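## Task

Three plates have been knocked out of their bays, and each one lies closer to its own bay than to any other bay. Return every plate to its own bay so that it rests flat within that bay's corner pieces, with its cut corner pointing to the back left.

## Robot and tools

ROBOT AND DECK. There are two six-joint arms, left_arm and right_arm, each with a parallel gripper and a wrist camera (cam_left_wrist, cam_right_wrist, both 504x504 fisheye). A bay is named row then column: bay 23 means row 2, column 3. Row 1 is at the front, nearest the arms, and row 4 at the back. Column 1 is on the left and column 4 on the right, and column 4's floors sit higher. Per the layout sheet, sealed 96-well plates belong in 12, 22, 41, 42, 43, sealed 384-well plates in 13, 23, 31, 33, and the remaining bays are empty. Every plate's cut corner should face back left. Where ware actually lies is known only from the cameras.

FRAME. One shared scene frame: origin on the table top midway between the arms, +x out over the table, +z up, and left_arm sits on the +y side. The arm names do not correspond to the sides of an image. Reported hand positions are in metres and can be a little off, more so at long reach.

execute_actions takes "actions", a list holding one item or nothing, plus an optional "pictures" boolean (pictures come by default). An empty list only returns the current state. An item with "rows" is a motion of up to 15 control steps of 1/30 s each ("steps" defaults to 15). Each row is used for one step, and the final row repeats if steps outnumber rows. An item with only "steps" (up to 300) is a wait that sends nothing, counted from the previous result, and your thinking time is included. A refused call sends nothing to the robot.

ROW LAYOUT. Every row is a single flat list of 18 numbers covering both arms, even if only one moves. Numbers 1-6 are left_arm's joint targets, then its gripper position, force_limit and speed. Numbers 10-18 are the same nine for right_arm. The joint targets are absolute angles in radians, read in the same order as the Joint positions line: waist, shoulder, elbow, forearm roll, wrist pitch, wrist roll. They are not offsets. Stated ranges: elbow -2.792 to 2.792, all others -6.283 to 6.283. The true ends may differ by 0.010 rad. A target more than 0.010 past an end and beyond the current angle is refused. A target past the real end is clipped, and you may see "joint sent to its limit". Drives limit joint speed (2.09 rad/s for waist and shoulder, 3.14 for the elbow, 3.93 for the wrist joints) and synchronise an arm's joints. Each step's target is also kept near the measured angle (0.456, 0.683 and 0.854 rad leads), and it is scaled back if it would move the gripper more than 70 mm. Far targets therefore take several calls.

GRIPPER NUMBERS, each in [-1, 1]. position is absolute: +1 is fully open (140 mm), the pads touch near -0.8, and -1 closes until blocked. force_limit runs from about 14 N at -1, through 60 N at 0, to 107 N at +1. speed runs from about 30 mm/s at -1, through 140 at 0, to 250 mm/s at +1. To leave a gripper unchanged, repeat its previous three numbers, because 0 is a real command. The fingers point along the gripper's +z axis and close along y. The reported position is the point between the closed pads. Fingertips stick out about 33 mm past it when closed and 9 mm when open, and they travel about 24 mm further out while closing, so keep clearance above surfaces. To squeeze harder while holding, raise force_limit and switch position between -1 and -0.98.

RESULT LINES. The state line gives each arm's end_effector_position, end_effector_quat_wxyz and velocities. The Joint positions and Joint velocities lines have one block per arm. Joint torques are noisy and offset. position_measured is in counts: 3 means open, 230 means pads touching. object_status is 0 moving, 1 blocked while opening, 2 blocked while closing (a grip: confirm this after sending -1), and 3 at target or pads met (a thin item may still be held). "joint command not followed" means a clearance check changed joint targets. HELD marks steps on which your row was partly or wholly not sent. Changed camera calibration numbers are listed in results with pictures.

BETWEEN CALLS the arms keep heading for the last row you sent, until motion settles or a step is HELD. The simulation runs while you think.

zoom_image: "camera" (cam_left_wrist or cam_right_wrist) and "region" [x0, y0, x1, y1] in pixels of that camera's latest image, origin at top-left, at most 504x504. Use it to check plate edges, corners and seating.

finished_scene: pass "scene", the current scene's number. The result states the next scene's task. Replying with no tool call ends everything.

AVOID: anything leaving the table; dropping, slamming or sliding plates hard; the two arms hitting or pressing on each other; contact torque reaching the load limits (waist and shoulder 316, elbow 148, wrist joints 41.8 N m) or outside force of 144 N, either of which halts the arm for 10 s; and holding loads for a long time, which heats motors (MOTOR HOT warning, then an OVER-TEMPERATURE FAULT brake). Parts you hold may be tugged briefly, so grip firmly. At the end, the plates must stay seated with nothing holding them: open the grippers and move the arms away before finishing.

Each tool is called by a JSON object that holds its "name" and its "arguments", one argument or row to a line.

## Session

{"name": "execute_actions", "arguments": {
  "actions": []
}}

Scene clock: 0.00 s of 9600.00 s.
left_arm: end_effector_position=(+0.7155, +0.4391, +0.3219) position_measured=3 object_status=3 end_effector_quat_wxyz=(+0.000, +0.995, -0.100, +0.000) end_effector_velocity=(+0.001, -0.000, +0.001) end_effector_angular_velocity=(-0.000, -0.002, -0.000) | right_arm: end_effector_position=(+0.6514, -0.5635, +0.3233) position_measured=3 object_status=3 end_effector_quat_wxyz=(-0.000, +0.997, -0.082, +0.000) end_effector_velocity=(-0.001, -0.000, -0.001) end_effector_angular_velocity=(-0.001, +0.002, +0.000)
Joint positions: left_arm=[-0.052  0.165  1.603 -0.001  1.373  1.517] | right_arm=[-0.053  0.163  1.603  0.001  1.375  1.518]
Joint velocities: left_arm=[-0.    -0.    -0.001  0.    -0.001 -0.   ] | right_arm=[ 0.    -0.     0.001 -0.001  0.001  0.   ]
Joint torques (N m, as the joint torque sensors report them, + toward a larger angle): no reading

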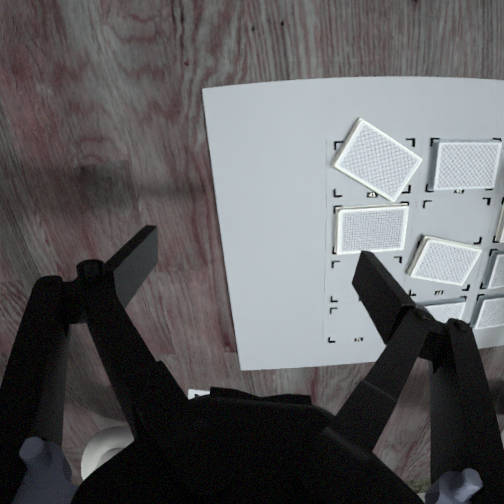

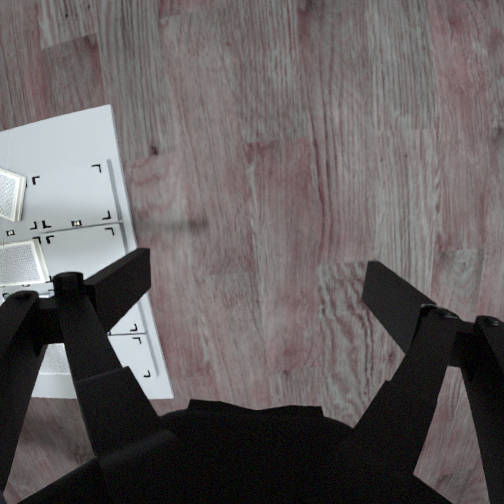

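{"name": "execute_actions", "arguments": {
  "actions": [
    {"rows":[[-0.5,0.165,1.603,0,1.373,1.517,1,0,0,0.1,0.163,1.603,0,1.375,1.518,1,0,0]],"steps":15}
  ]
}}

{"name": "execute_actions", "arguments": {
  "actions": [
    {"steps":15}
  ]
}}

Scene clock: 18.43 s of 9600.00 s.
left_arm: end_effector_position=(+0.6420, +0.2451, +0.3220) position_measured=3 object_status=3 end_effector_quat_wxyz=(+0.000, +0.966, -0.258, +0.000) end_effector_velocity=(-0.245, -0.426, -0.001) end_effector_angular_velocity=(+0.002, +0.000, -0.755) | right_arm: end_effector_position=(+0.6598, -0.4649, +0.3233) position_measured=3 object_status=3 end_effector_quat_wxyz=(+0.000, +1.000, -0.005, +0.000) end_effector_velocity=(-0.000, -0.000, +0.000) end_effector_angular_velocity=(-0.001, +0.000, +0.000)
Joint positions: left_arm=[-0.372  0.165  1.603 -0.     1.373  1.517] | right_arm=[0.1   0.163 1.603 0.    1.375 1.518]
Joint velocities: left_arm=[-0.756  0.001  0.     0.001 -0.    -0.001] | right_arm=[ 0.     0.    -0.001 -0.001  0.001  0.   ]
Joint torques (N m, as the joint torque sensors report them, + toward a larger angle): left_arm=[ -2.55 -62.15 -41.81   4.04  -0.42  -0.01] | right_arm=[ -1.44 -54.53 -39.48   4.12  -0.04  -0.36]
Steps of this call (steps 1 to 90: nothing new was sent; then 14.93 s passed at rest; steps 91 to 105: all 15 steps of this action). Readings (joint positions | what the end effector reports):
91: left_arm=[-0.052 0.165 1.603 -0.001 1.373 1.517] | right_arm=[-0.053 0.163 1.603 0.001 1.375 1.518] | left_arm position_measured=3 object_status=3 | right_arm position_measured=3 object_status=3
92: left_arm=[-0.056 0.165 1.603 -0.001 1.373 1.517] | right_arm=[-0.048 0.163 1.603 0.001 1.375 1.518] | left_arm position_measured=3 object_status=3 | right_arm position_measured=3 object_status=3
94: left_arm=[-0.088 0.165 1.603 -0.001 1.373 1.517] | right_arm=[-0.017 0.163 1.603 0.001 1.375 1.518] | left_arm position_measured=3 object_status=3 | right_arm position_measured=3 object_status=3
98: left_arm=[-0.193 0.165 1.603 -0.001 1.373 1.517] | right_arm=[0.081 0.163 1.603 0.001 1.375 1.518] | left_arm position_measured=3 object_status=3 | right_arm position_measured=3 object_status=3
105: the state above
camera_calibration (this result's frames):
cam_left_wrist: T_world_to_cam=[[-0.382636, -0.923564, -0.0248692, 0.483754], [-0.838801, 0.335983, 0.428402, 0.317223], [-0.387301, 0.184782, -0.903246, 0.680831], [0, 0, 0, 1]] pos_world=[0.714876, 0.214391, 0.49109]
cam_right_wrist: T_world_to_cam=[[0.0322301, -0.999075, -0.0284748, -0.47279], [-0.969508, -0.0381755, 0.242067, 0.566932], [-0.24293, 0.0198047, -0.969842, 0.658232], [0, 0, 0, 1]] pos_world=[0.724787, -0.463746, 0.487683]

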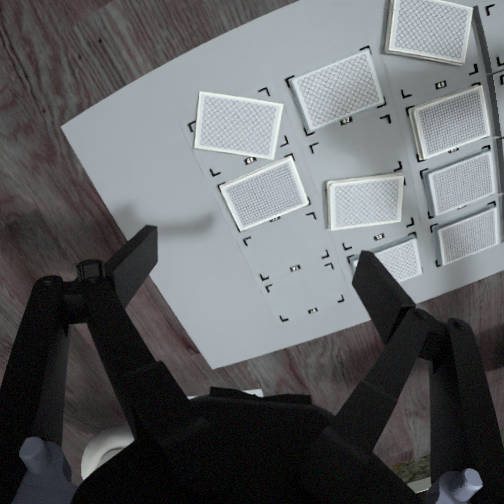

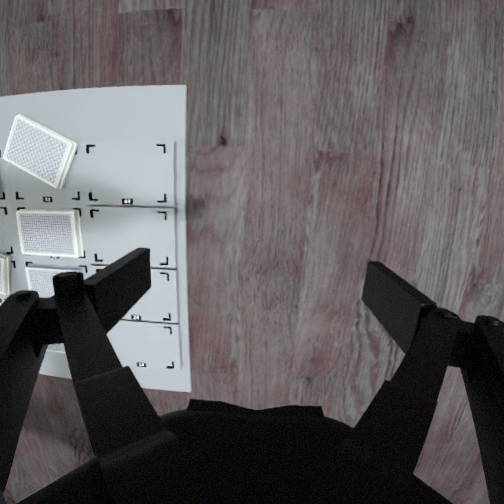

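Scene clock: 18.93 s of 9600.00 s.
left_arm: end_effector_position=(+0.5961, +0.1758, +0.3220) position_measured=3 object_status=3 end_effector_quat_wxyz=(+0.000, +0.948, -0.319, +0.000) end_effector_velocity=(-0.001, +0.000, -0.000) end_effector_angular_velocity=(+0.001, +0.000, -0.002) | right_arm: end_effector_position=(+0.6598, -0.4648, +0.3233) position_measured=3 object_status=3 end_effector_quat_wxyz=(+0.000, +1.000, -0.005, +0.000) end_effector_velocity=(+0.000, +0.000, +0.000) end_effector_angular_velocity=(+0.001, -0.001, +0.000)
Joint positions: left_arm=[-0.5    0.165  1.603  0.     1.373  1.517] | right_arm=[0.1   0.163 1.603 0.    1.375 1.518]
Joint velocities: left_arm=[-0.    -0.001  0.001  0.001  0.     0.001] | right_arm=[ 0.    -0.    -0.     0.001 -0.001  0.   ]
Joint torques (N m, as the joint torque sensors report them, + toward a larger angle): left_arm=[ -0.08 -63.   -41.85   4.07  -0.69   0.16] | right_arm=[ -2.   -55.78 -39.64   4.11   0.03  -0.37]
Steps of this call (steps 1 to 15: the robot went on to your last target). Readings (joint positions | what the end effector reports):
1: left_arm=[-0.398 0.165 1.603 -0.000 1.373 1.517] | right_arm=[0.100 0.163 1.603 0.000 1.375 1.518] | left_arm position_measured=3 object_status=3 | right_arm position_measured=3 object_status=3
2: left_arm=[-0.423 0.165 1.603 -0.000 1.373 1.517] | right_arm=[0.100 0.163 1.603 0.000 1.375 1.518] | left_arm position_measured=3 object_status=3 | right_arm position_measured=3 object_status=3
4: left_arm=[-0.470 0.165 1.603 -0.000 1.373 1.517] | right_arm=[0.100 0.163 1.603 0.000 1.375 1.518] | left_arm position_measured=3 object_status=3 | right_arm position_measured=3 object_status=3
8: left_arm=[-0.500 0.165 1.603 0.000 1.373 1.517] | right_arm=[0.100 0.163 1.603 0.000 1.375 1.518] | left_arm position_measured=3 object_status=3 | right_arm position_measured=3 object_status=3
15: the state above
camera_calibration (this result's frames):
cam_left_wrist: T_world_to_cam=[[-0.497491, -0.867104, -0.0251701, 0.460809], [-0.789117, 0.440315, 0.428272, 0.254097], [-0.360273, 0.232923, -0.903299, 0.651293], [0, 0, 0, 1]] pos_world=[0.664404, 0.135985, 0.491089]
cam_right_wrist: T_world_to_cam=[[0.0324265, -0.999069, -0.0284537, -0.472809], [-0.969505, -0.0383605, 0.242049, 0.566861], [-0.242915, 0.0197373, -0.969847, 0.658207], [0, 0, 0, 1]] pos_world=[0.724795, -0.463615, 0.487698]

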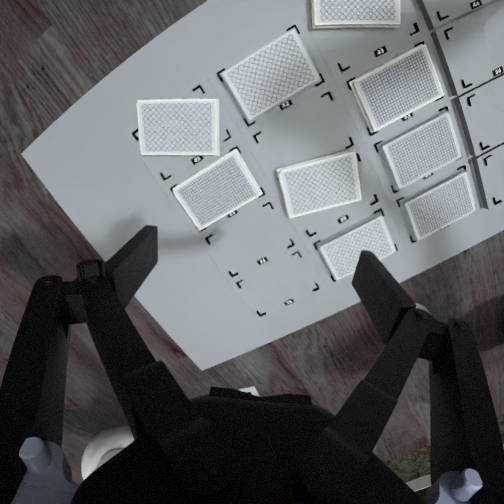

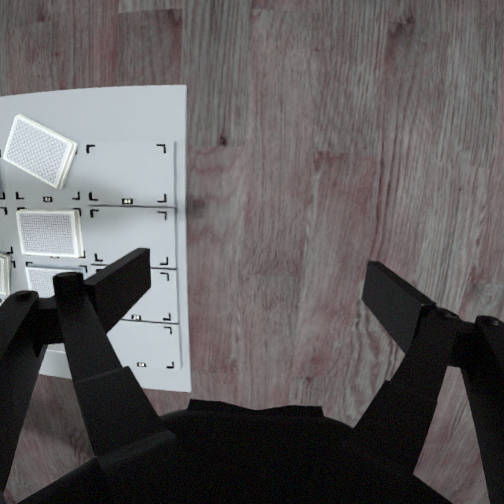

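{"name": "zoom_image", "arguments": {
  "camera": "cam_left_wrist",
  "region": [120,0,420,300]
}}

{"name": "zoom_image", "arguments": {
  "camera": "cam_right_wrist",
  "region": [0,80,200,280]
}}

Region (120, 0, 420, 300) of cam_left_wrist's 504x504 image, scaled by 1.680, with more detail than that image has.

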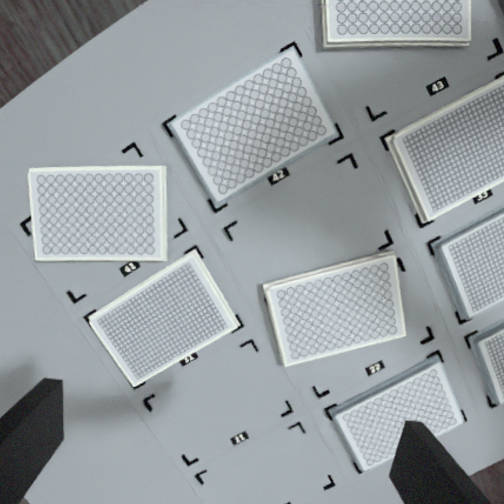

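Region (0, 80, 200, 280) of cam_right_wrist's 504x504 image, scaled by 2.520, with more detail than that image has.

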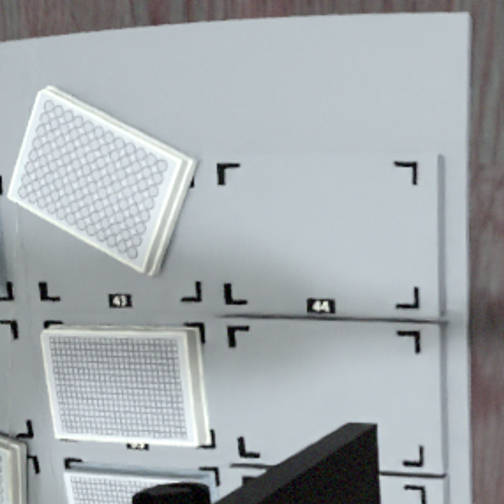

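{"name": "execute_actions", "arguments": {
  "actions": [
    {"rows":[[-0.303,0.425,1.723,0,0.993,1.613,1,0,0,0.591,0.612,1.418,0,1.111,2.449,1,0,0]],"steps":15}
  ],
  "pictures": false
}}

{"name": "execute_actions", "arguments": {
  "actions": [
    {"steps":15}
  ]
}}

Scene clock: 97.53 s of 9600.00 s.
left_arm: end_effector_position=(+0.7153, +0.2345, +0.1120) position_measured=3 object_status=3 end_effector_quat_wxyz=(+0.000, +0.961, -0.277, +0.000) end_effector_velocity=(+0.196, +0.201, -0.470) end_effector_angular_velocity=(+0.003, +0.003, +0.195) | right_arm: end_effector_position=(+0.7566, -0.2819, +0.2110) position_measured=3 object_status=3 end_effector_quat_wxyz=(-0.000, +0.993, -0.116, +0.000) end_effector_velocity=(+0.130, +0.455, -0.274) end_effector_angular_velocity=(+0.001, +0.001, -0.491)
Joint positions: left_arm=[-0.329  0.391  1.707 -0.     1.043  1.6  ] | right_arm=[ 0.35   0.394  1.508 -0.     1.24   1.991]
Joint velocities: left_arm=[ 0.379  0.499  0.23   0.002 -0.725  0.183] | right_arm=[ 0.552  0.499 -0.205  0.001 -0.292  1.043]
Joint torques (N m, as the joint torque sensors report them, + toward a larger angle): left_arm=[  2.02 -78.36 -38.36   3.49  -0.78   0.03] | right_arm=[ -1.15 -79.11 -36.66   4.01   0.26  -0.67]
Steps of this call (steps 1 to 15: the robot went on to your last target; steps 16 to 90: nothing new was sent; then 75.10 s passed at rest; steps 91 to 105: all 15 steps of this action). Readings (joint positions | what the end effector reports):
91: left_arm=[-0.500 0.165 1.603 -0.000 1.373 1.517] | right_arm=[0.100 0.163 1.603 -0.000 1.375 1.518] | left_arm position_measured=3 object_status=3 | right_arm position_measured=3 object_status=3
92: left_arm=[-0.497 0.169 1.605 -0.000 1.366 1.519] | right_arm=[0.105 0.167 1.601 -0.000 1.373 1.527] | left_arm position_measured=3 object_status=3 | right_arm position_measured=3 object_status=3
94: left_arm=[-0.473 0.200 1.619 -0.000 1.321 1.530] | right_arm=[0.136 0.198 1.588 -0.000 1.354 1.586] | left_arm position_measured=3 object_status=3 | right_arm position_measured=3 object_status=3
98: left_arm=[-0.420 0.270 1.652 -0.000 1.219 1.556] | right_arm=[0.217 0.273 1.558 -0.000 1.311 1.738] | left_arm position_measured=3 object_status=3 | right_arm position_measured=3 object_status=3
105: the state above

Scene clock: 98.03 s of 9600.00 s.
left_arm: end_effector_position=(+0.7280, +0.2489, +0.0798) position_measured=3 object_status=3 end_effector_quat_wxyz=(+0.000, +0.963, -0.271, +0.000) end_effector_velocity=(+0.001, -0.001, +0.001) end_effector_angular_velocity=(-0.001, -0.001, +0.000) | right_arm: end_effector_position=(+0.7754, -0.0715, +0.0797) position_measured=3 object_status=3 end_effector_quat_wxyz=(+0.000, +0.975, -0.223, -0.000) end_effector_velocity=(+0.004, +0.022, -0.011) end_effector_angular_velocity=(+0.003, -0.011, -0.034)
Joint positions: left_arm=[-0.303  0.425  1.723  0.     0.993  1.613] | right_arm=[ 0.591  0.612  1.418 -0.     1.111  2.447]
Joint velocities: left_arm=[-0.     0.    -0.002 -0.001  0.    -0.   ] | right_arm=[ 0.022  0.022 -0.017 -0.002 -0.016  0.057]
Joint torques (N m, as the joint torque sensors report them, + toward a larger angle): left_arm=[  0.76 -81.24 -36.39   3.37  -0.69  -0.22] | right_arm=[ -34.25 -128.74  -44.48    3.88    0.24   -0.02]
Steps of this call (steps 1 to 15: the robot went on to your last target). Readings (joint positions | what the end effector reports):
1: left_arm=[-0.317 0.407 1.715 -0.000 1.020 1.606] | right_arm=[0.369 0.410 1.501 -0.000 1.230 2.026] | left_arm position_measured=3 object_status=3 | right_arm position_measured=3 object_status=3
2: left_arm=[-0.308 0.418 1.720 -0.000 1.004 1.610] | right_arm=[0.387 0.427 1.494 -0.000 1.220 2.061] | left_arm position_measured=3 object_status=3 | right_arm position_measured=3 object_status=3
4: left_arm=[-0.303 0.425 1.723 0.000 0.994 1.613] | right_arm=[0.424 0.460 1.481 -0.000 1.200 2.131] | left_arm position_measured=3 object_status=3 | right_arm position_measured=3 object_status=3
8: left_arm=[-0.303 0.425 1.723 0.000 0.993 1.613] | right_arm=[0.496 0.526 1.454 -0.000 1.162 2.268] | left_arm position_measured=3 object_status=3 | right_arm position_measured=3 object_status=3
15: the state above
camera_calibration (this result's frames):
cam_left_wrist: T_world_to_cam=[[-0.407592, -0.912817, -0.0251651, 0.529616], [-0.82949, 0.35858, 0.428215, 0.479476], [-0.381858, 0.195411, -0.903327, 0.488065], [0, 0, 0, 1]] pos_world=[0.799959, 0.216139, 0.248891]
cam_right_wrist: T_world_to_cam=[[-0.394976, -0.918251, -0.0284398, 0.246599], [-0.893873, 0.376974, 0.242653, 0.723999], [-0.212095, 0.121264, -0.969696, 0.425559], [0, 0, 0, 1]] pos_world=[0.834823, -0.0980943, 0.243995]

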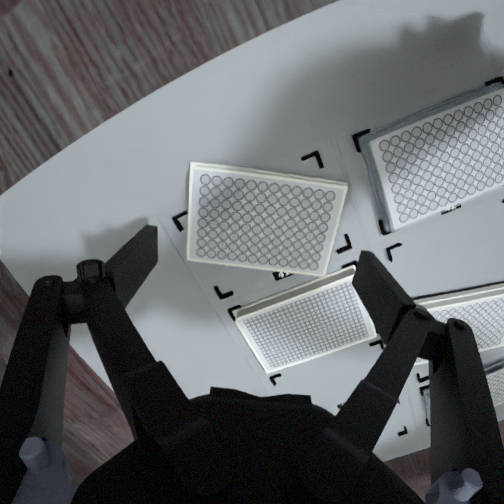

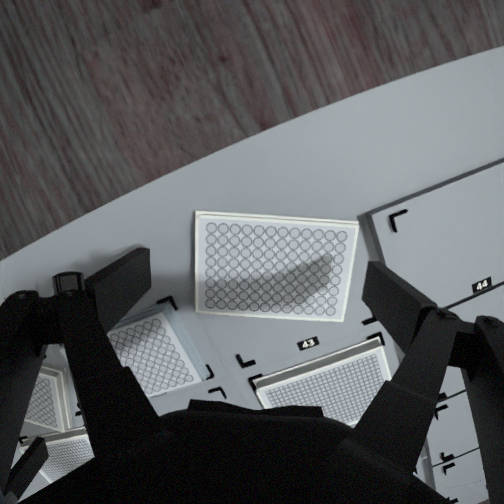

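{"name": "zoom_image", "arguments": {
  "camera": "cam_right_wrist",
  "region": [160,170,460,400]
}}

{"name": "zoom_image", "arguments": {
  "camera": "cam_left_wrist",
  "region": [130,120,430,350]
}}

Region (160, 170, 460, 400) of cam_right_wrist's 504x504 image, scaled by 1.680, with more detail than that image has; it fills the top 386 rows of this view, and the rest is white.

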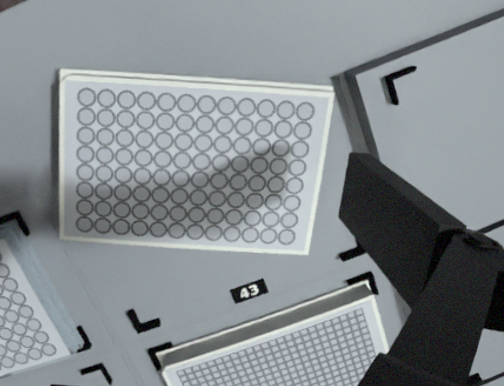

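Region (130, 120, 430, 350) of cam_left_wrist's 504x504 image, scaled by 1.680, with more detail than that image has; it fills the top 386 rows of this view, and the rest is white.

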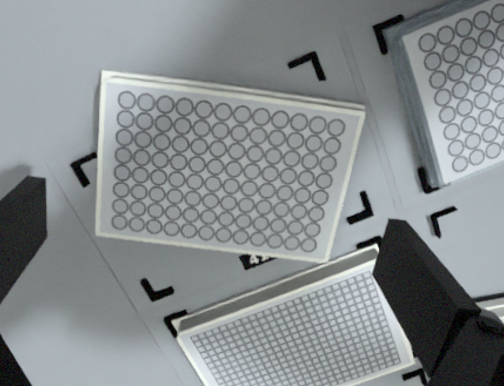

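{"name": "execute_actions", "arguments": {
  "actions": [
    {"rows":[[-0.3064,0.4632,1.7495,0,0.9283,1.610,1,0,0,0.5864,0.6297,1.468,0,1.0433,2.469,1,0,0]],"steps":15}
  ]
}}

Scene clock: 129.37 s of 9600.00 s.
left_arm: end_effector_position=(+0.7275, +0.2463, +0.0400) position_measured=3 object_status=3 end_effector_quat_wxyz=(+0.000, +0.963, -0.271, +0.000) end_effector_velocity=(+0.000, -0.000, +0.000) end_effector_angular_velocity=(+0.000, +0.000, +0.001) | right_arm: end_effector_position=(+0.7692, -0.0782, +0.0399) position_measured=3 object_status=3 end_effector_quat_wxyz=(-0.000, +0.972, -0.235, +0.000) end_effector_velocity=(+0.000, -0.001, +0.000) end_effector_angular_velocity=(-0.002, -0.000, +0.001)
Joint positions: left_arm=[-0.306  0.463  1.749 -0.     0.928  1.61 ] | right_arm=[0.586 0.63  1.468 0.    1.043 2.469]
Joint velocities: left_arm=[-0.     0.    -0.    -0.     0.    -0.001] | right_arm=[-0.    -0.001  0.    -0.002  0.001 -0.   ]
Joint torques (N m, as the joint torque sensors report them, + toward a larger angle): left_arm=[ -0.71 -85.42 -35.1    3.36  -0.62   0.19] | right_arm=[ -1.32 -96.18 -34.4    3.25   0.07  -0.26]
Steps of this call (steps 1 to 15: the robot went on to your last target; steps 16 to 90: nothing new was sent; then 27.83 s passed at rest; steps 91 to 105: all 15 steps of this action). Readings (joint positions | what the end effector reports):
91: left_arm=[-0.303 0.425 1.723 -0.000 0.993 1.613] | right_arm=[0.591 0.612 1.418 -0.000 1.110 2.449] | left_arm position_measured=3 object_status=3 | right_arm position_measured=3 object_status=3
92: left_arm=[-0.303 0.429 1.726 -0.000 0.985 1.613] | right_arm=[0.591 0.614 1.424 0.000 1.102 2.452] | left_arm position_measured=3 object_status=3 | right_arm position_measured=3 object_status=3
94: left_arm=[-0.305 0.454 1.744 -0.000 0.944 1.611] | right_arm=[0.588 0.626 1.458 0.000 1.058 2.465] | left_arm position_measured=3 object_status=3 | right_arm position_measured=3 object_status=3
98: left_arm=[-0.306 0.463 1.749 -0.000 0.929 1.610] | right_arm=[0.586 0.630 1.468 0.000 1.043 2.469] | left_arm position_measured=3 object_status=3 | right_arm position_measured=3 object_status=3
105: the state above
camera_calibration (this result's frames):
cam_left_wrist: T_world_to_cam=[[-0.407955, -0.912656, -0.0251452, 0.526317], [-0.829321, 0.358905, 0.428267, 0.496855], [-0.381836, 0.195567, -0.903302, 0.452303], [0, 0, 0, 1]] pos_world=[0.799472, 0.213567, 0.209014]
cam_right_wrist: T_world_to_cam=[[-0.418755, -0.907635, -0.0290491, 0.256008], [-0.883856, 0.400025, 0.242443, 0.72472], [-0.20843, 0.1272, -0.969731, 0.384132], [0, 0, 0, 1]] pos_world=[0.827818, -0.106406, 0.204238]

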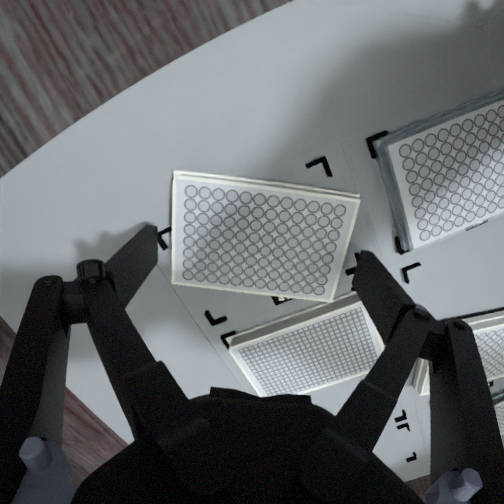

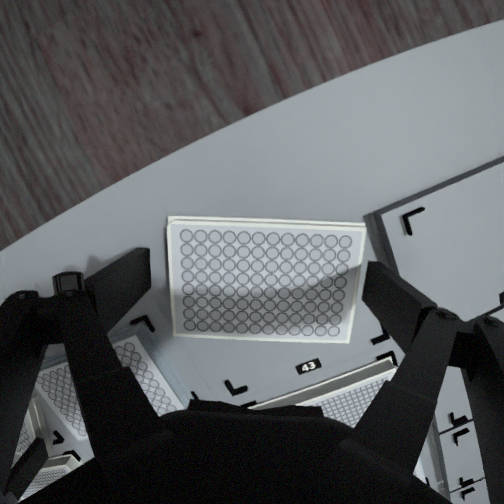

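{"name": "execute_actions", "arguments": {
  "actions": [
    {"rows":[[-0.3064,0.4632,1.7495,0,0.9283,1.610,1,0,0,0.5834,0.6297,1.468,0,1.0433,2.466,1,0,0],[-0.3064,0.4632,1.7495,0,0.9283,1.610,1,0,0,0.5834,0.6297,1.468,0,1.0433,2.466,1,0,0],[-0.3064,0.4632,1.7495,0,0.9283,1.610,1,0,0,0.5834,0.6297,1.468,0,1.0433,2.466,1,0,0],[-0.3064,0.4692,1.7532,0,0.9186,1.610,1,0,0,0.5834,0.6333,1.474,0,1.0335,2.466,1,0,0],[-0.3064,0.4752,1.7569,0,0.9089,1.610,1,0,0,0.5834,0.6368,1.480,0,1.0237,2.466,1,0,0],[-0.3064,0.4812,1.7606,0,0.8992,1.610,1,0,0,0.5834,0.6404,1.4867,0,1.0139,2.466,1,0,0]],"steps":15}
  ]
}}

Scene clock: 161.23 s of 9600.00 s.
left_arm: end_effector_position=(+0.7276, +0.2462, +0.0239) position_measured=3 object_status=3 end_effector_quat_wxyz=(+0.000, +0.963, -0.271, +0.000) end_effector_velocity=(+0.001, -0.000, -0.000) end_effector_angular_velocity=(+0.000, +0.000, -0.000) | right_arm: end_effector_position=(+0.7675, -0.0818, +0.0219) position_measured=3 object_status=3 end_effector_quat_wxyz=(-0.000, +0.972, -0.235, +0.000) end_effector_velocity=(+0.000, +0.000, +0.000) end_effector_angular_velocity=(+0.000, -0.000, +0.001)
Joint positions: left_arm=[-0.306  0.48   1.759  0.     0.903  1.61 ] | right_arm=[0.583 0.64  1.487 0.    1.014 2.466]
Joint velocities: left_arm=[ 0.     0.001 -0.001  0.    -0.     0.   ] | right_arm=[ 0.     0.    -0.     0.    -0.    -0.001]
Joint torques (N m, as the joint torque sensors report them, + toward a larger angle): left_arm=[ -1.   -66.17 -27.79   2.81  -2.88   0.35] | right_arm=[ -2.47 -95.09 -34.02   3.52   0.    -0.37]
FORCE FAULT: contact force on the left arm reached its limit, and that arm stopped for 10 seconds. The contact can be on any part of that arm, not only on its tool. That arm's remaining commands of this call were not run. That arm holds still and accepts commands again. Move the arm away from the contact; if what it grips holds it there, let go first. Pushing or pulling that hard again can fault the arm again.
The stop of the left arm began at step 106 of this call (marked STOPPED below). From that step on that arm followed nothing that you had sent. Nothing is kept back now, and the robot has no last target.
Steps of this call (steps 1 to 15: the robot went on to your last target; steps 16 to 90: nothing new was sent; then 18.33 s passed at rest; steps 91 to 105: all 15 steps of this action; steps 106 to 406: the stop continued). Readings (joint positions | what the end effector reports):
91: left_arm=[-0.306 0.463 1.750 0.000 0.928 1.610] | right_arm=[0.586 0.630 1.468 -0.000 1.043 2.469] | left_arm position_measured=3 object_status=3 | right_arm position_measured=3 object_status=3
92: left_arm=[-0.306 0.463 1.750 0.000 0.928 1.610] | right_arm=[0.585 0.630 1.468 -0.000 1.043 2.468] | left_arm position_measured=3 object_status=3 | right_arm position_measured=3 object_status=3
94: left_arm=[-0.306 0.463 1.750 0.000 0.928 1.610] | right_arm=[0.583 0.630 1.468 -0.000 1.043 2.466] | left_arm position_measured=3 object_status=3 | right_arm position_measured=3 object_status=3
98: left_arm=[-0.306 0.479 1.760 0.000 0.902 1.610] | right_arm=[0.583 0.639 1.485 -0.000 1.017 2.466] | left_arm position_measured=3 object_status=3 | right_arm position_measured=3 object_status=3
106: left_arm=[-0.306 0.480 1.759 0.000 0.901 1.610] | right_arm=[0.583 0.640 1.487 -0.000 1.014 2.466] | left_arm position_measured=3 object_status=3 | right_arm position_measured=3 object_status=3 STOPPED (the left arm)
406: the state above
camera_calibration (this result's frames):
cam_left_wrist: T_world_to_cam=[[-0.407984, -0.91264, -0.0252524, 0.525912], [-0.829249, 0.35885, 0.428453, 0.503803], [-0.381962, 0.195743, -0.903211, 0.437934], [0, 0, 0, 1]] pos_world=[0.799616, 0.213456, 0.192971]
cam_right_wrist: T_world_to_cam=[[-0.418656, -0.907683, -0.0289579, 0.251398], [-0.88393, 0.399972, 0.242261, 0.729084], [-0.208314, 0.127021, -0.969779, 0.366716], [0, 0, 0, 1]] pos_world=[0.8261, -0.110004, 0.186285]

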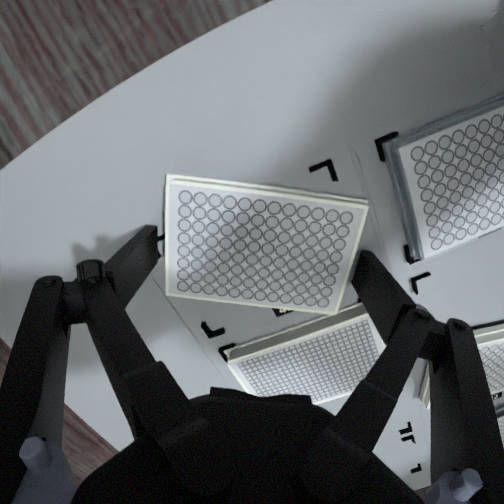

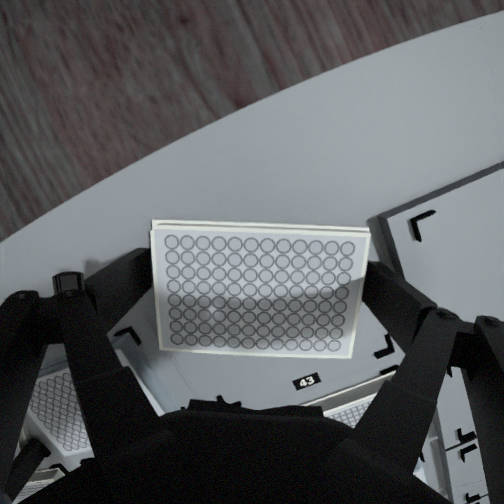

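{"name": "execute_actions", "arguments": {
  "actions": [
    {"rows":[[-0.3064,0.4762,1.7575,0,0.9073,1.610,1,0,0,0.5834,0.6404,1.4867,0,1.0139,2.466,-1,0,-0.5],[-0.3064,0.4762,1.7575,0,0.9073,1.610,1,0,0,0.5834,0.6404,1.4867,0,1.0139,2.466,-1,0,-0.5],[-0.3064,0.4762,1.7575,0,0.9073,1.610,1,0,0,0.5834,0.6404,1.4867,0,1.0139,2.466,-1,0,-0.5],[-0.3064,0.4762,1.7575,0,0.9073,1.610,1,0,0,0.5834,0.6404,1.4867,0,1.0139,2.466,-1,0,-0.5],[-0.3064,0.4762,1.7575,0,0.9073,1.610,1,0,0,0.5834,0.6404,1.4867,0,1.0139,2.466,-1,0,-0.5],[-0.3064,0.4762,1.7575,0,0.9073,1.610,1,0,0,0.5834,0.6404,1.4867,0,1.0139,2.466,-1,0,-0.5],[-0.3064,0.4762,1.7575,0,0.9073,1.610,-1,0,-0.5,0.5834,0.6404,1.4867,0,1.0139,2.466,-1,0,-0.5]],"steps":15}
  ]
}}

Scene clock: 182.10 s of 9600.00 s.
left_arm: end_effector_position=(+0.7296, +0.2458, +0.0300) position_measured=37 object_status=2 end_effector_quat_wxyz=(-0.000, +0.962, -0.272, +0.002) end_effector_velocity=(+0.000, -0.000, -0.000) end_effector_angular_velocity=(+0.000, +0.000, -0.001) | right_arm: end_effector_position=(+0.7690, -0.0810, +0.0271) position_measured=33 object_status=2 end_effector_quat_wxyz=(-0.001, +0.972, -0.235, +0.001) end_effector_velocity=(+0.000, +0.000, +0.000) end_effector_angular_velocity=(-0.000, -0.001, +0.000)
Joint positions: left_arm=[-0.306  0.474  1.754  0.002  0.909  1.61 ] | right_arm=[0.584 0.637 1.482 0.    1.019 2.466]
Joint velocities: left_arm=[-0.     0.001 -0.001  0.     0.     0.001] | right_arm=[ 0.    -0.    -0.001 -0.001  0.     0.001]
Joint torques (N m, as the joint torque sensors report them, + toward a larger angle): left_arm=[ -2.04 -65.31 -27.28   1.69  -2.69   0.68] | right_arm=[  3.83 -75.84 -26.59   6.05  -2.88  -0.49]
FORCE FAULT: contact force on the left arm reached its limit, and that arm stopped for 10 seconds. FORCE FAULT: contact force on the right arm reached its limit, and that arm stopped for 10 seconds. On each arm, the contact can be on any part of the arm, not only on its tool. Those arms' remaining commands of this call were not run. Those arms hold still and accept commands again. Move each arm away from its contact; if what an arm grips holds it there, let go first. An arm that pushes or pulls that hard again can be faulted again.
In this call the right arm stopped at step 104, the left arm stopped at step 112 (each marked STOPPED below). From its own stop on, each of those arms followed nothing that you had sent, steps kept back included. Nothing is kept back now, and the robot has no last target.
Steps of this call (steps 1 to 90: nothing new was sent; then 7.13 s passed at rest; steps 91 to 105: all 15 steps of this action; steps 106 to 412: the stops). Readings (joint positions | what the end effector reports):
91: left_arm=[-0.306 0.479 1.759 0.000 0.903 1.610] | right_arm=[0.583 0.640 1.487 0.000 1.014 2.466] | left_arm position_measured=3 object_status=3 | right_arm position_measured=3 object_status=0
92: left_arm=[-0.306 0.478 1.759 0.000 0.905 1.610] | right_arm=[0.584 0.640 1.486 0.000 1.014 2.466] | left_arm position_measured=3 object_status=3 | right_arm position_measured=5 object_status=0
94: left_arm=[-0.306 0.477 1.758 0.000 0.907 1.610] | right_arm=[0.584 0.640 1.486 0.000 1.014 2.466] | left_arm position_measured=3 object_status=3 | right_arm position_measured=14 object_status=0
98: left_arm=[-0.306 0.476 1.758 0.000 0.907 1.610] | right_arm=[0.584 0.640 1.486 0.000 1.014 2.466] | left_arm position_measured=5 object_status=0 | right_arm position_measured=18 object_status=0
104: left_arm=[-0.306 0.475 1.757 0.000 0.908 1.610] | right_arm=[0.584 0.638 1.484 0.000 1.016 2.466] | left_arm position_measured=33 object_status=0 | right_arm position_measured=20 object_status=0 STOPPED (the right arm)
112: left_arm=[-0.306 0.475 1.756 0.001 0.908 1.610] | right_arm=[0.584 0.637 1.482 0.000 1.019 2.466] | left_arm position_measured=33 object_status=2 | right_arm position_measured=33 object_status=0 STOPPED (the left arm)
412: the state above
camera_calibration (this result's frames):
cam_left_wrist: T_world_to_cam=[[-0.408761, -0.912261, -0.0263569, 0.527015], [-0.830754, 0.359973, 0.424578, 0.503916], [-0.377838, 0.195447, -0.905008, 0.441318], [0, 0, 0, 1]] pos_world=[0.8008, 0.213125, 0.199335]
cam_right_wrist: T_world_to_cam=[[-0.418632, -0.907608, -0.0315357, 0.252998], [-0.884563, 0.399646, 0.240481, 0.729268], [-0.20566, 0.128568, -0.970141, 0.370027], [0, 0, 0, 1]] pos_world=[0.827096, -0.1094, 0.191582]

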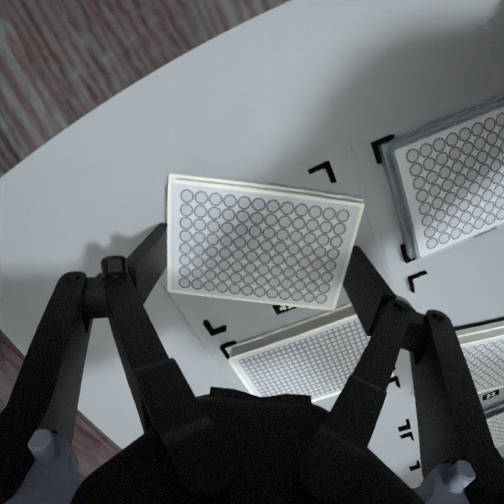

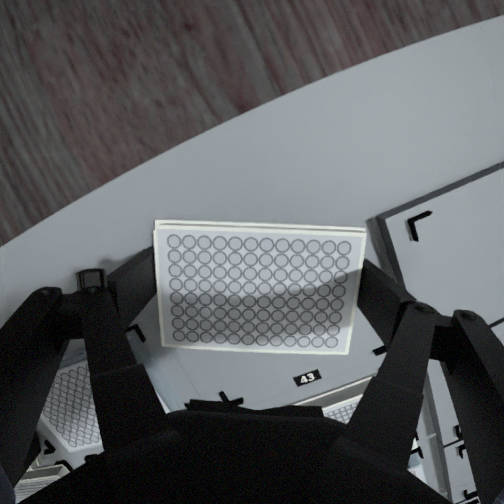

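{"name": "execute_actions", "arguments": {
  "actions": [
    {"rows":[[-0.3064,0.468,1.752,0,0.921,1.610,-1,0,-0.5,0.5834,0.632,1.478,0,1.031,2.466,-1,0,-0.5],[-0.3064,0.468,1.752,0,0.921,1.610,-1,0,-0.5,0.5834,0.632,1.478,0,1.031,2.466,-1,0,-0.5],[-0.3064,0.468,1.752,0,0.921,1.610,-1,0,-0.5,0.5834,0.632,1.478,0,1.031,2.466,-1,0,-0.5],[-0.3064,0.460,1.747,0,0.934,1.610,-1,0,-0.5,0.5834,0.624,1.473,0,1.044,2.466,-1,0,-0.5],[-0.3064,0.452,1.742,0,0.947,1.610,-1,0,-0.5,0.5834,0.617,1.468,0,1.056,2.466,-1,0,-0.5],[-0.3064,0.4441,1.7365,0,0.9605,1.610,-1,0,-0.5,0.5834,0.6093,1.4624,0,1.0693,2.466,-1,0,-0.5]],"steps":15}
  ]
}}

Scene clock: 193.33 s of 9600.00 s.
left_arm: end_effector_position=(+0.7273, +0.2464, +0.0596) position_measured=38 object_status=2 end_effector_quat_wxyz=(+0.000, +0.963, -0.271, +0.000) end_effector_velocity=(+0.000, -0.000, +0.000) end_effector_angular_velocity=(+0.000, +0.000, -0.000) | right_arm: end_effector_position=(+0.7674, -0.0819, +0.0599) position_measured=34 object_status=2 end_effector_quat_wxyz=(-0.000, +0.972, -0.235, +0.000) end_effector_velocity=(+0.000, -0.001, +0.000) end_effector_angular_velocity=(-0.001, +0.000, -0.000)
Joint positions: left_arm=[-0.306  0.444  1.737 -0.     0.96   1.61 ] | right_arm=[0.583 0.609 1.462 0.    1.069 2.466]
Joint velocities: left_arm=[ 0.     0.    -0.001 -0.     0.001  0.   ] | right_arm=[-0.    -0.    -0.    -0.001  0.001  0.   ]
Joint torques (N m, as the joint torque sensors report them, + toward a larger angle): left_arm=[  1.85 -83.92 -35.65   2.94  -0.51   0.48] | right_arm=[ -1.4  -96.59 -35.44   3.73   0.1   -0.28]
Steps of this call (steps 1 to 90: nothing new was sent; then 7.73 s passed at rest; steps 91 to 105: all 15 steps of this action). Readings (joint positions | what the end effector reports):
91: left_arm=[-0.306 0.474 1.754 0.002 0.909 1.610] | right_arm=[0.584 0.637 1.482 0.000 1.019 2.466] | left_arm position_measured=37 object_status=2 | right_arm position_measured=33 object_status=2
92: left_arm=[-0.306 0.472 1.754 0.001 0.914 1.610] | right_arm=[0.584 0.635 1.481 0.000 1.024 2.466] | left_arm position_measured=37 object_status=2 | right_arm position_measured=33 object_status=2
94: left_arm=[-0.306 0.468 1.752 0.000 0.921 1.610] | right_arm=[0.584 0.632 1.478 0.000 1.030 2.466] | left_arm position_measured=38 object_status=2 | right_arm position_measured=34 object_status=2
98: left_arm=[-0.306 0.447 1.738 -0.000 0.956 1.610] | right_arm=[0.583 0.612 1.464 0.000 1.065 2.466] | left_arm position_measured=38 object_status=2 | right_arm position_measured=34 object_status=2
105: the state above
camera_calibration (this result's frames):
cam_left_wrist: T_world_to_cam=[[-0.407877, -0.91269, -0.0251553, 0.526774], [-0.829276, 0.358791, 0.42845, 0.488213], [-0.382017, 0.195616, -0.903215, 0.470091], [0, 0, 0, 1]] pos_world=[0.799305, 0.213658, 0.228669]
cam_right_wrist: T_world_to_cam=[[-0.418645, -0.907691, -0.0288713, 0.252431], [-0.883906, 0.399966, 0.24236, 0.719818], [-0.20844, 0.126982, -0.969757, 0.40357], [0, 0, 0, 1]] pos_world=[0.82605, -0.110019, 0.224198]

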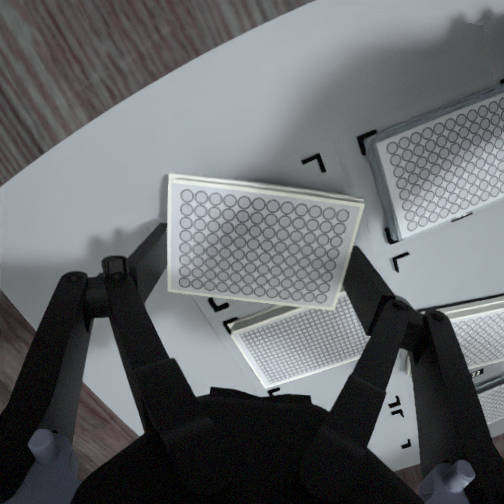

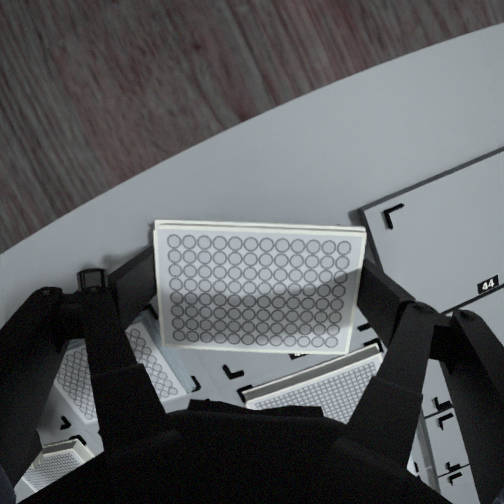

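{"name": "execute_actions", "arguments": {
  "actions": [
    {"rows":[[-0.307,0.4328,1.7537,0,0.9545,1.064,-1,0,-0.5,0.6201,0.5585,1.5489,0,1.0336,2.028,-1,0,-0.5]],"steps":15}
  ]
}}

Scene clock: 204.50 s of 9600.00 s.
left_arm: end_effector_position=(+0.7200, +0.2500, +0.0600) position_measured=38 object_status=2 end_effector_quat_wxyz=(+0.000, +1.000, -0.002, +0.000) end_effector_velocity=(+0.000, -0.000, +0.000) end_effector_angular_velocity=(-0.000, -0.000, +0.004) | right_arm: end_effector_position=(+0.7208, -0.0703, +0.0600) position_measured=34 object_status=2 end_effector_quat_wxyz=(-0.000, +1.000, -0.000, +0.000) end_effector_velocity=(-0.001, -0.001, -0.001) end_effector_angular_velocity=(-0.001, +0.001, +0.003)
Joint positions: left_arm=[-0.307  0.433  1.754  0.     0.955  1.064] | right_arm=[ 0.62   0.558  1.549 -0.     1.034  2.028]
Joint velocities: left_arm=[-0.    -0.    -0.    -0.    -0.    -0.004] | right_arm=[-0.    -0.     0.002 -0.    -0.    -0.003]
Joint torques (N m, as the joint torque sensors report them, + toward a larger angle): left_arm=[ -1.48 -84.69 -34.77   3.    -0.38   0.17] | right_arm=[  0.38 -89.16 -34.24   3.43   0.15  -0.05]
Steps of this call (steps 1 to 15: the robot went on to your last target; steps 16 to 90: nothing new was sent; then 7.67 s passed at rest; steps 91 to 105: all 15 steps of this action). Readings (joint positions | what the end effector reports):
91: left_arm=[-0.306 0.444 1.736 0.000 0.961 1.610] | right_arm=[0.583 0.609 1.462 -0.000 1.069 2.466] | left_arm position_measured=38 object_status=2 | right_arm position_measured=34 object_status=2
92: left_arm=[-0.306 0.444 1.737 0.000 0.961 1.602] | right_arm=[0.584 0.608 1.464 -0.000 1.069 2.457] | left_arm position_measured=38 object_status=2 | right_arm position_measured=34 object_status=2
94: left_arm=[-0.306 0.443 1.738 0.000 0.960 1.542] | right_arm=[0.589 0.601 1.476 -0.000 1.064 2.397] | left_arm position_measured=38 object_status=2 | right_arm position_measured=34 object_status=2
98: left_arm=[-0.307 0.437 1.747 0.000 0.957 1.264] | right_arm=[0.611 0.572 1.526 -0.000 1.043 2.143] | left_arm position_measured=38 object_status=2 | right_arm position_measured=34 object_status=2
105: the state above
camera_calibration (this result's frames):
cam_left_wrist: T_world_to_cam=[[0.124366, -0.991925, -0.0248501, 0.163663], [-0.895198, -0.122971, 0.428368, 0.648618], [-0.427964, -0.0310287, -0.903263, 0.556652], [0, 0, 0, 1]] pos_world=[0.798514, 0.259375, 0.229023]
cam_right_wrist: T_world_to_cam=[[0.0423258, -0.998689, -0.0287759, -0.0952111], [-0.969077, -0.0480447, 0.242034, 0.703813], [-0.2431, 0.0176418, -0.969841, 0.409844], [0, 0, 0, 1]] pos_world=[0.785712, -0.0685022, 0.224397]

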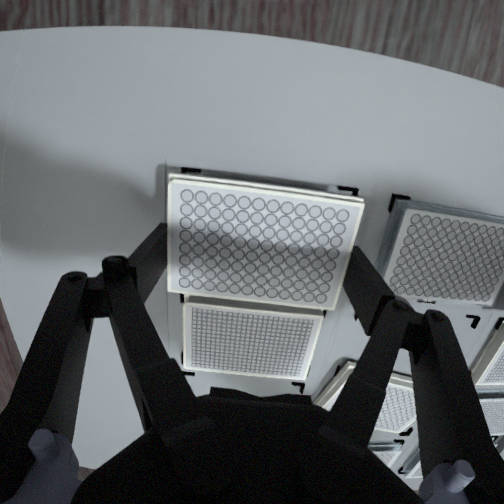

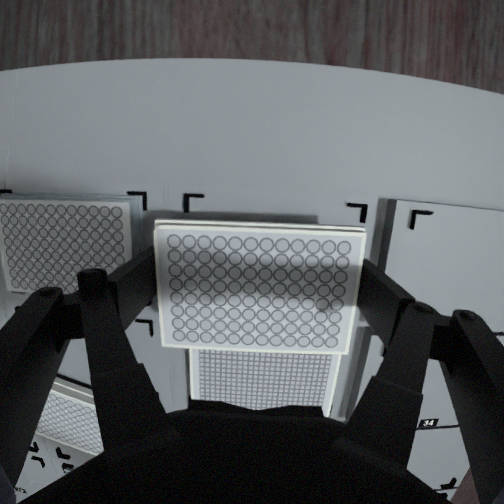

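{"name": "zoom_image", "arguments": {
  "camera": "cam_right_wrist",
  "region": [110,170,410,270]
}}

{"name": "zoom_image", "arguments": {
  "camera": "cam_left_wrist",
  "region": [140,150,420,250]
}}

Region (110, 170, 410, 270) of cam_right_wrist's 504x504 image, scaled by 1.680, with more detail than that image has.

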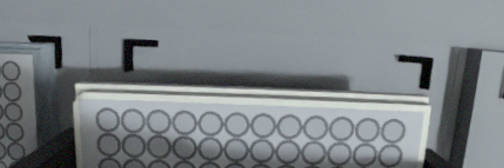

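Region (140, 150, 420, 250) of cam_left_wrist's 504x504 image, scaled by 1.800, with more detail than that image has; it fills the top 180 rows of this view, and the rest is white.

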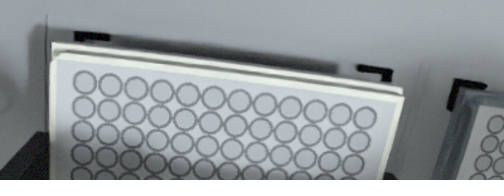

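{"name": "zoom_image", "arguments": {
  "camera": "cam_left_wrist",
  "region": [160,150,230,220]
}}

{"name": "zoom_image", "arguments": {
  "camera": "cam_left_wrist",
  "region": [310,160,380,230]
}}

{"name": "zoom_image", "arguments": {
  "camera": "cam_right_wrist",
  "region": [145,170,215,240]
}}

{"name": "zoom_image", "arguments": {
  "camera": "cam_right_wrist",
  "region": [320,180,390,250]
}}

Region (160, 150, 230, 220) of cam_left_wrist's 504x504 image, scaled by 7.200, with more detail than that image has.

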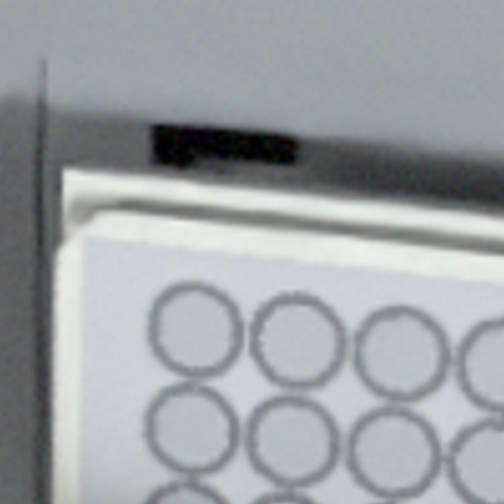

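Region (310, 160, 380, 230) of cam_left_wrist's 504x504 image, scaled by 7.200, with more detail than that image has.

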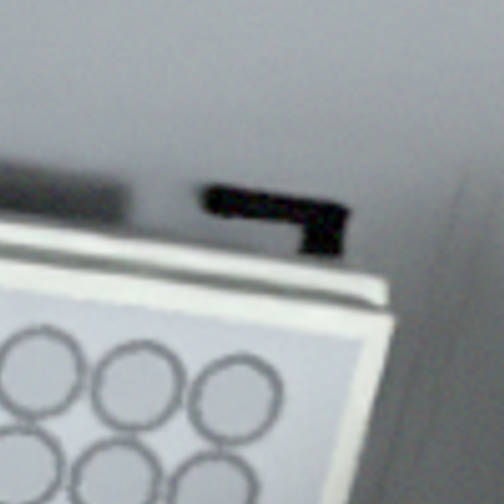

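Region (145, 170, 215, 240) of cam_right_wrist's 504x504 image, scaled by 7.200, with more detail than that image has.

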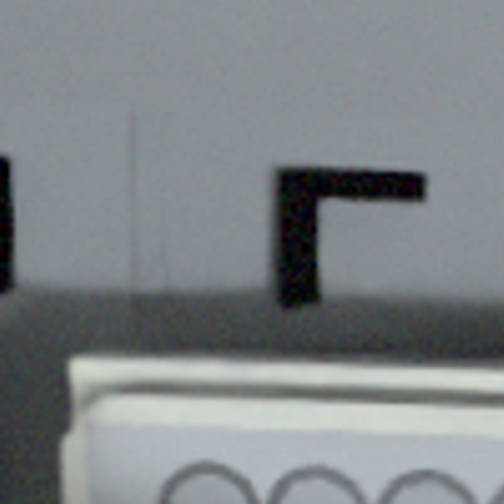

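Region (320, 180, 390, 250) of cam_right_wrist's 504x504 image, scaled by 7.200, with more detail than that image has.

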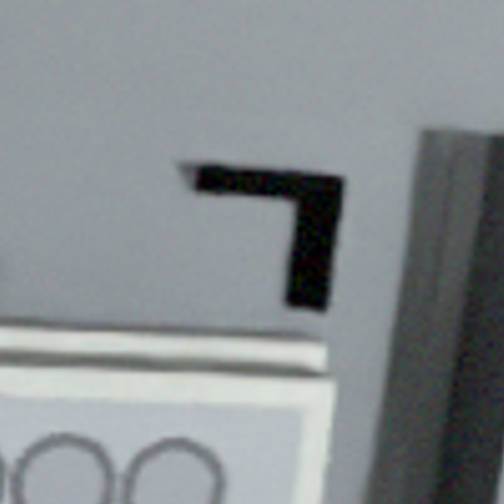

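{"name": "execute_actions", "arguments": {
  "actions": [
    {"rows":[[-0.3145,0.4426,1.7713,0,0.9271,1.0465,-1,0,-0.5,0.6038,0.5769,1.5492,0,1.0149,2.0117,-1,0,-0.5]],"steps":15}
  ]
}}

{"name": "zoom_image", "arguments": {
  "camera": "cam_left_wrist",
  "region": [150,140,390,240]
}}

{"name": "zoom_image", "arguments": {
  "camera": "cam_right_wrist",
  "region": [145,170,385,270]
}}

Scene clock: 260.60 s of 9600.00 s.
left_arm: end_effector_position=(+0.7145, +0.2469, +0.0450) position_measured=38 object_status=2 end_effector_quat_wxyz=(+0.000, +1.000, +0.003, +0.000) end_effector_velocity=(-0.000, +0.000, -0.001) end_effector_angular_velocity=(+0.001, +0.001, +0.000) | right_arm: end_effector_position=(+0.7307, -0.0801, +0.0449) position_measured=34 object_status=2 end_effector_quat_wxyz=(-0.000, +1.000, -0.000, +0.000) end_effector_velocity=(+0.000, +0.000, -0.000) end_effector_angular_velocity=(-0.000, +0.000, -0.000)
Joint positions: left_arm=[-0.314  0.443  1.771 -0.     0.927  1.047] | right_arm=[ 0.604  0.577  1.549 -0.     1.015  2.012]
Joint velocities: left_arm=[-0.     0.001  0.     0.     0.    -0.   ] | right_arm=[-0.     0.    -0.     0.     0.001  0.   ]
Joint torques (N m, as the joint torque sensors report them, + toward a larger angle): left_arm=[ -0.79 -78.89 -33.93   3.36  -0.72  -0.11] | right_arm=[ -2.3  -90.31 -34.16   3.39   0.07  -0.32]
Steps of this call (steps 1 to 15: the robot went on to your last target; steps 16 to 90: nothing new was sent; then 52.60 s passed at rest; steps 91 to 105: all 15 steps of this action). Readings (joint positions | what the end effector reports):
91: left_arm=[-0.307 0.433 1.754 -0.000 0.954 1.064] | right_arm=[0.620 0.559 1.549 -0.000 1.033 2.028] | left_arm position_measured=38 object_status=2 | right_arm position_measured=34 object_status=2
92: left_arm=[-0.309 0.435 1.759 -0.000 0.946 1.058] | right_arm=[0.617 0.562 1.549 -0.000 1.029 2.024] | left_arm position_measured=38 object_status=2 | right_arm position_measured=34 object_status=2
94: left_arm=[-0.314 0.442 1.771 -0.000 0.929 1.048] | right_arm=[0.605 0.576 1.550 -0.000 1.016 2.013] | left_arm position_measured=38 object_status=2 | right_arm position_measured=34 object_status=2
98: left_arm=[-0.314 0.442 1.771 -0.000 0.927 1.047] | right_arm=[0.604 0.577 1.549 -0.000 1.015 2.012] | left_arm position_measured=38 object_status=2 | right_arm position_measured=34 object_status=2
105: the state above
camera_calibration (this result's frames):
cam_left_wrist: T_world_to_cam=[[0.134607, -0.990588, -0.024827, 0.153287], [-0.89388, -0.132201, 0.428371, 0.651078], [-0.427622, -0.0354693, -0.903262, 0.541565], [0, 0, 0, 1]] pos_world=[0.792937, 0.257126, 0.214077]
cam_right_wrist: T_world_to_cam=[[0.0425393, -0.998681, -0.0287421, -0.106059], [-0.969055, -0.0482446, 0.242085, 0.71661], [-0.243152, 0.0175546, -0.969829, 0.397833], [0, 0, 0, 1]] pos_world=[0.79568, -0.0783302, 0.209301]

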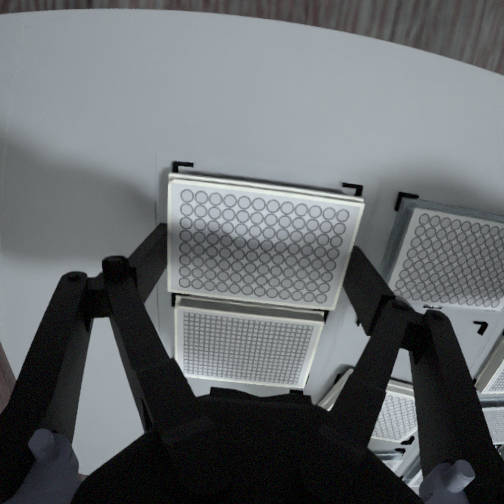

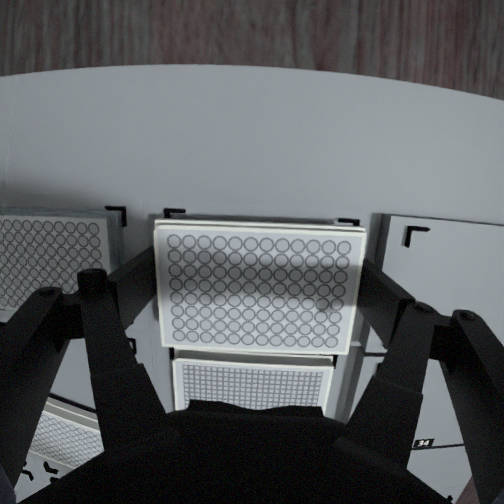

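Region (150, 140, 390, 240) of cam_left_wrist's 504x504 image, scaled by 2.100, with more detail than that image has; it fills the top 210 rows of this view, and the rest is white.

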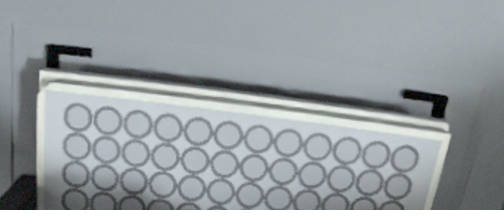

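Region (145, 170, 385, 270) of cam_right_wrist's 504x504 image, scaled by 2.100, with more detail than that image has; it fills the top 210 rows of this view, and the rest is white.

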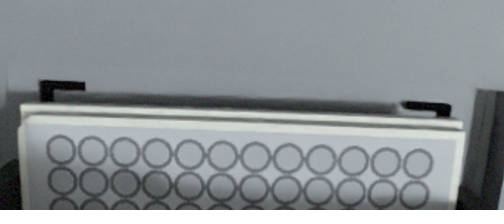

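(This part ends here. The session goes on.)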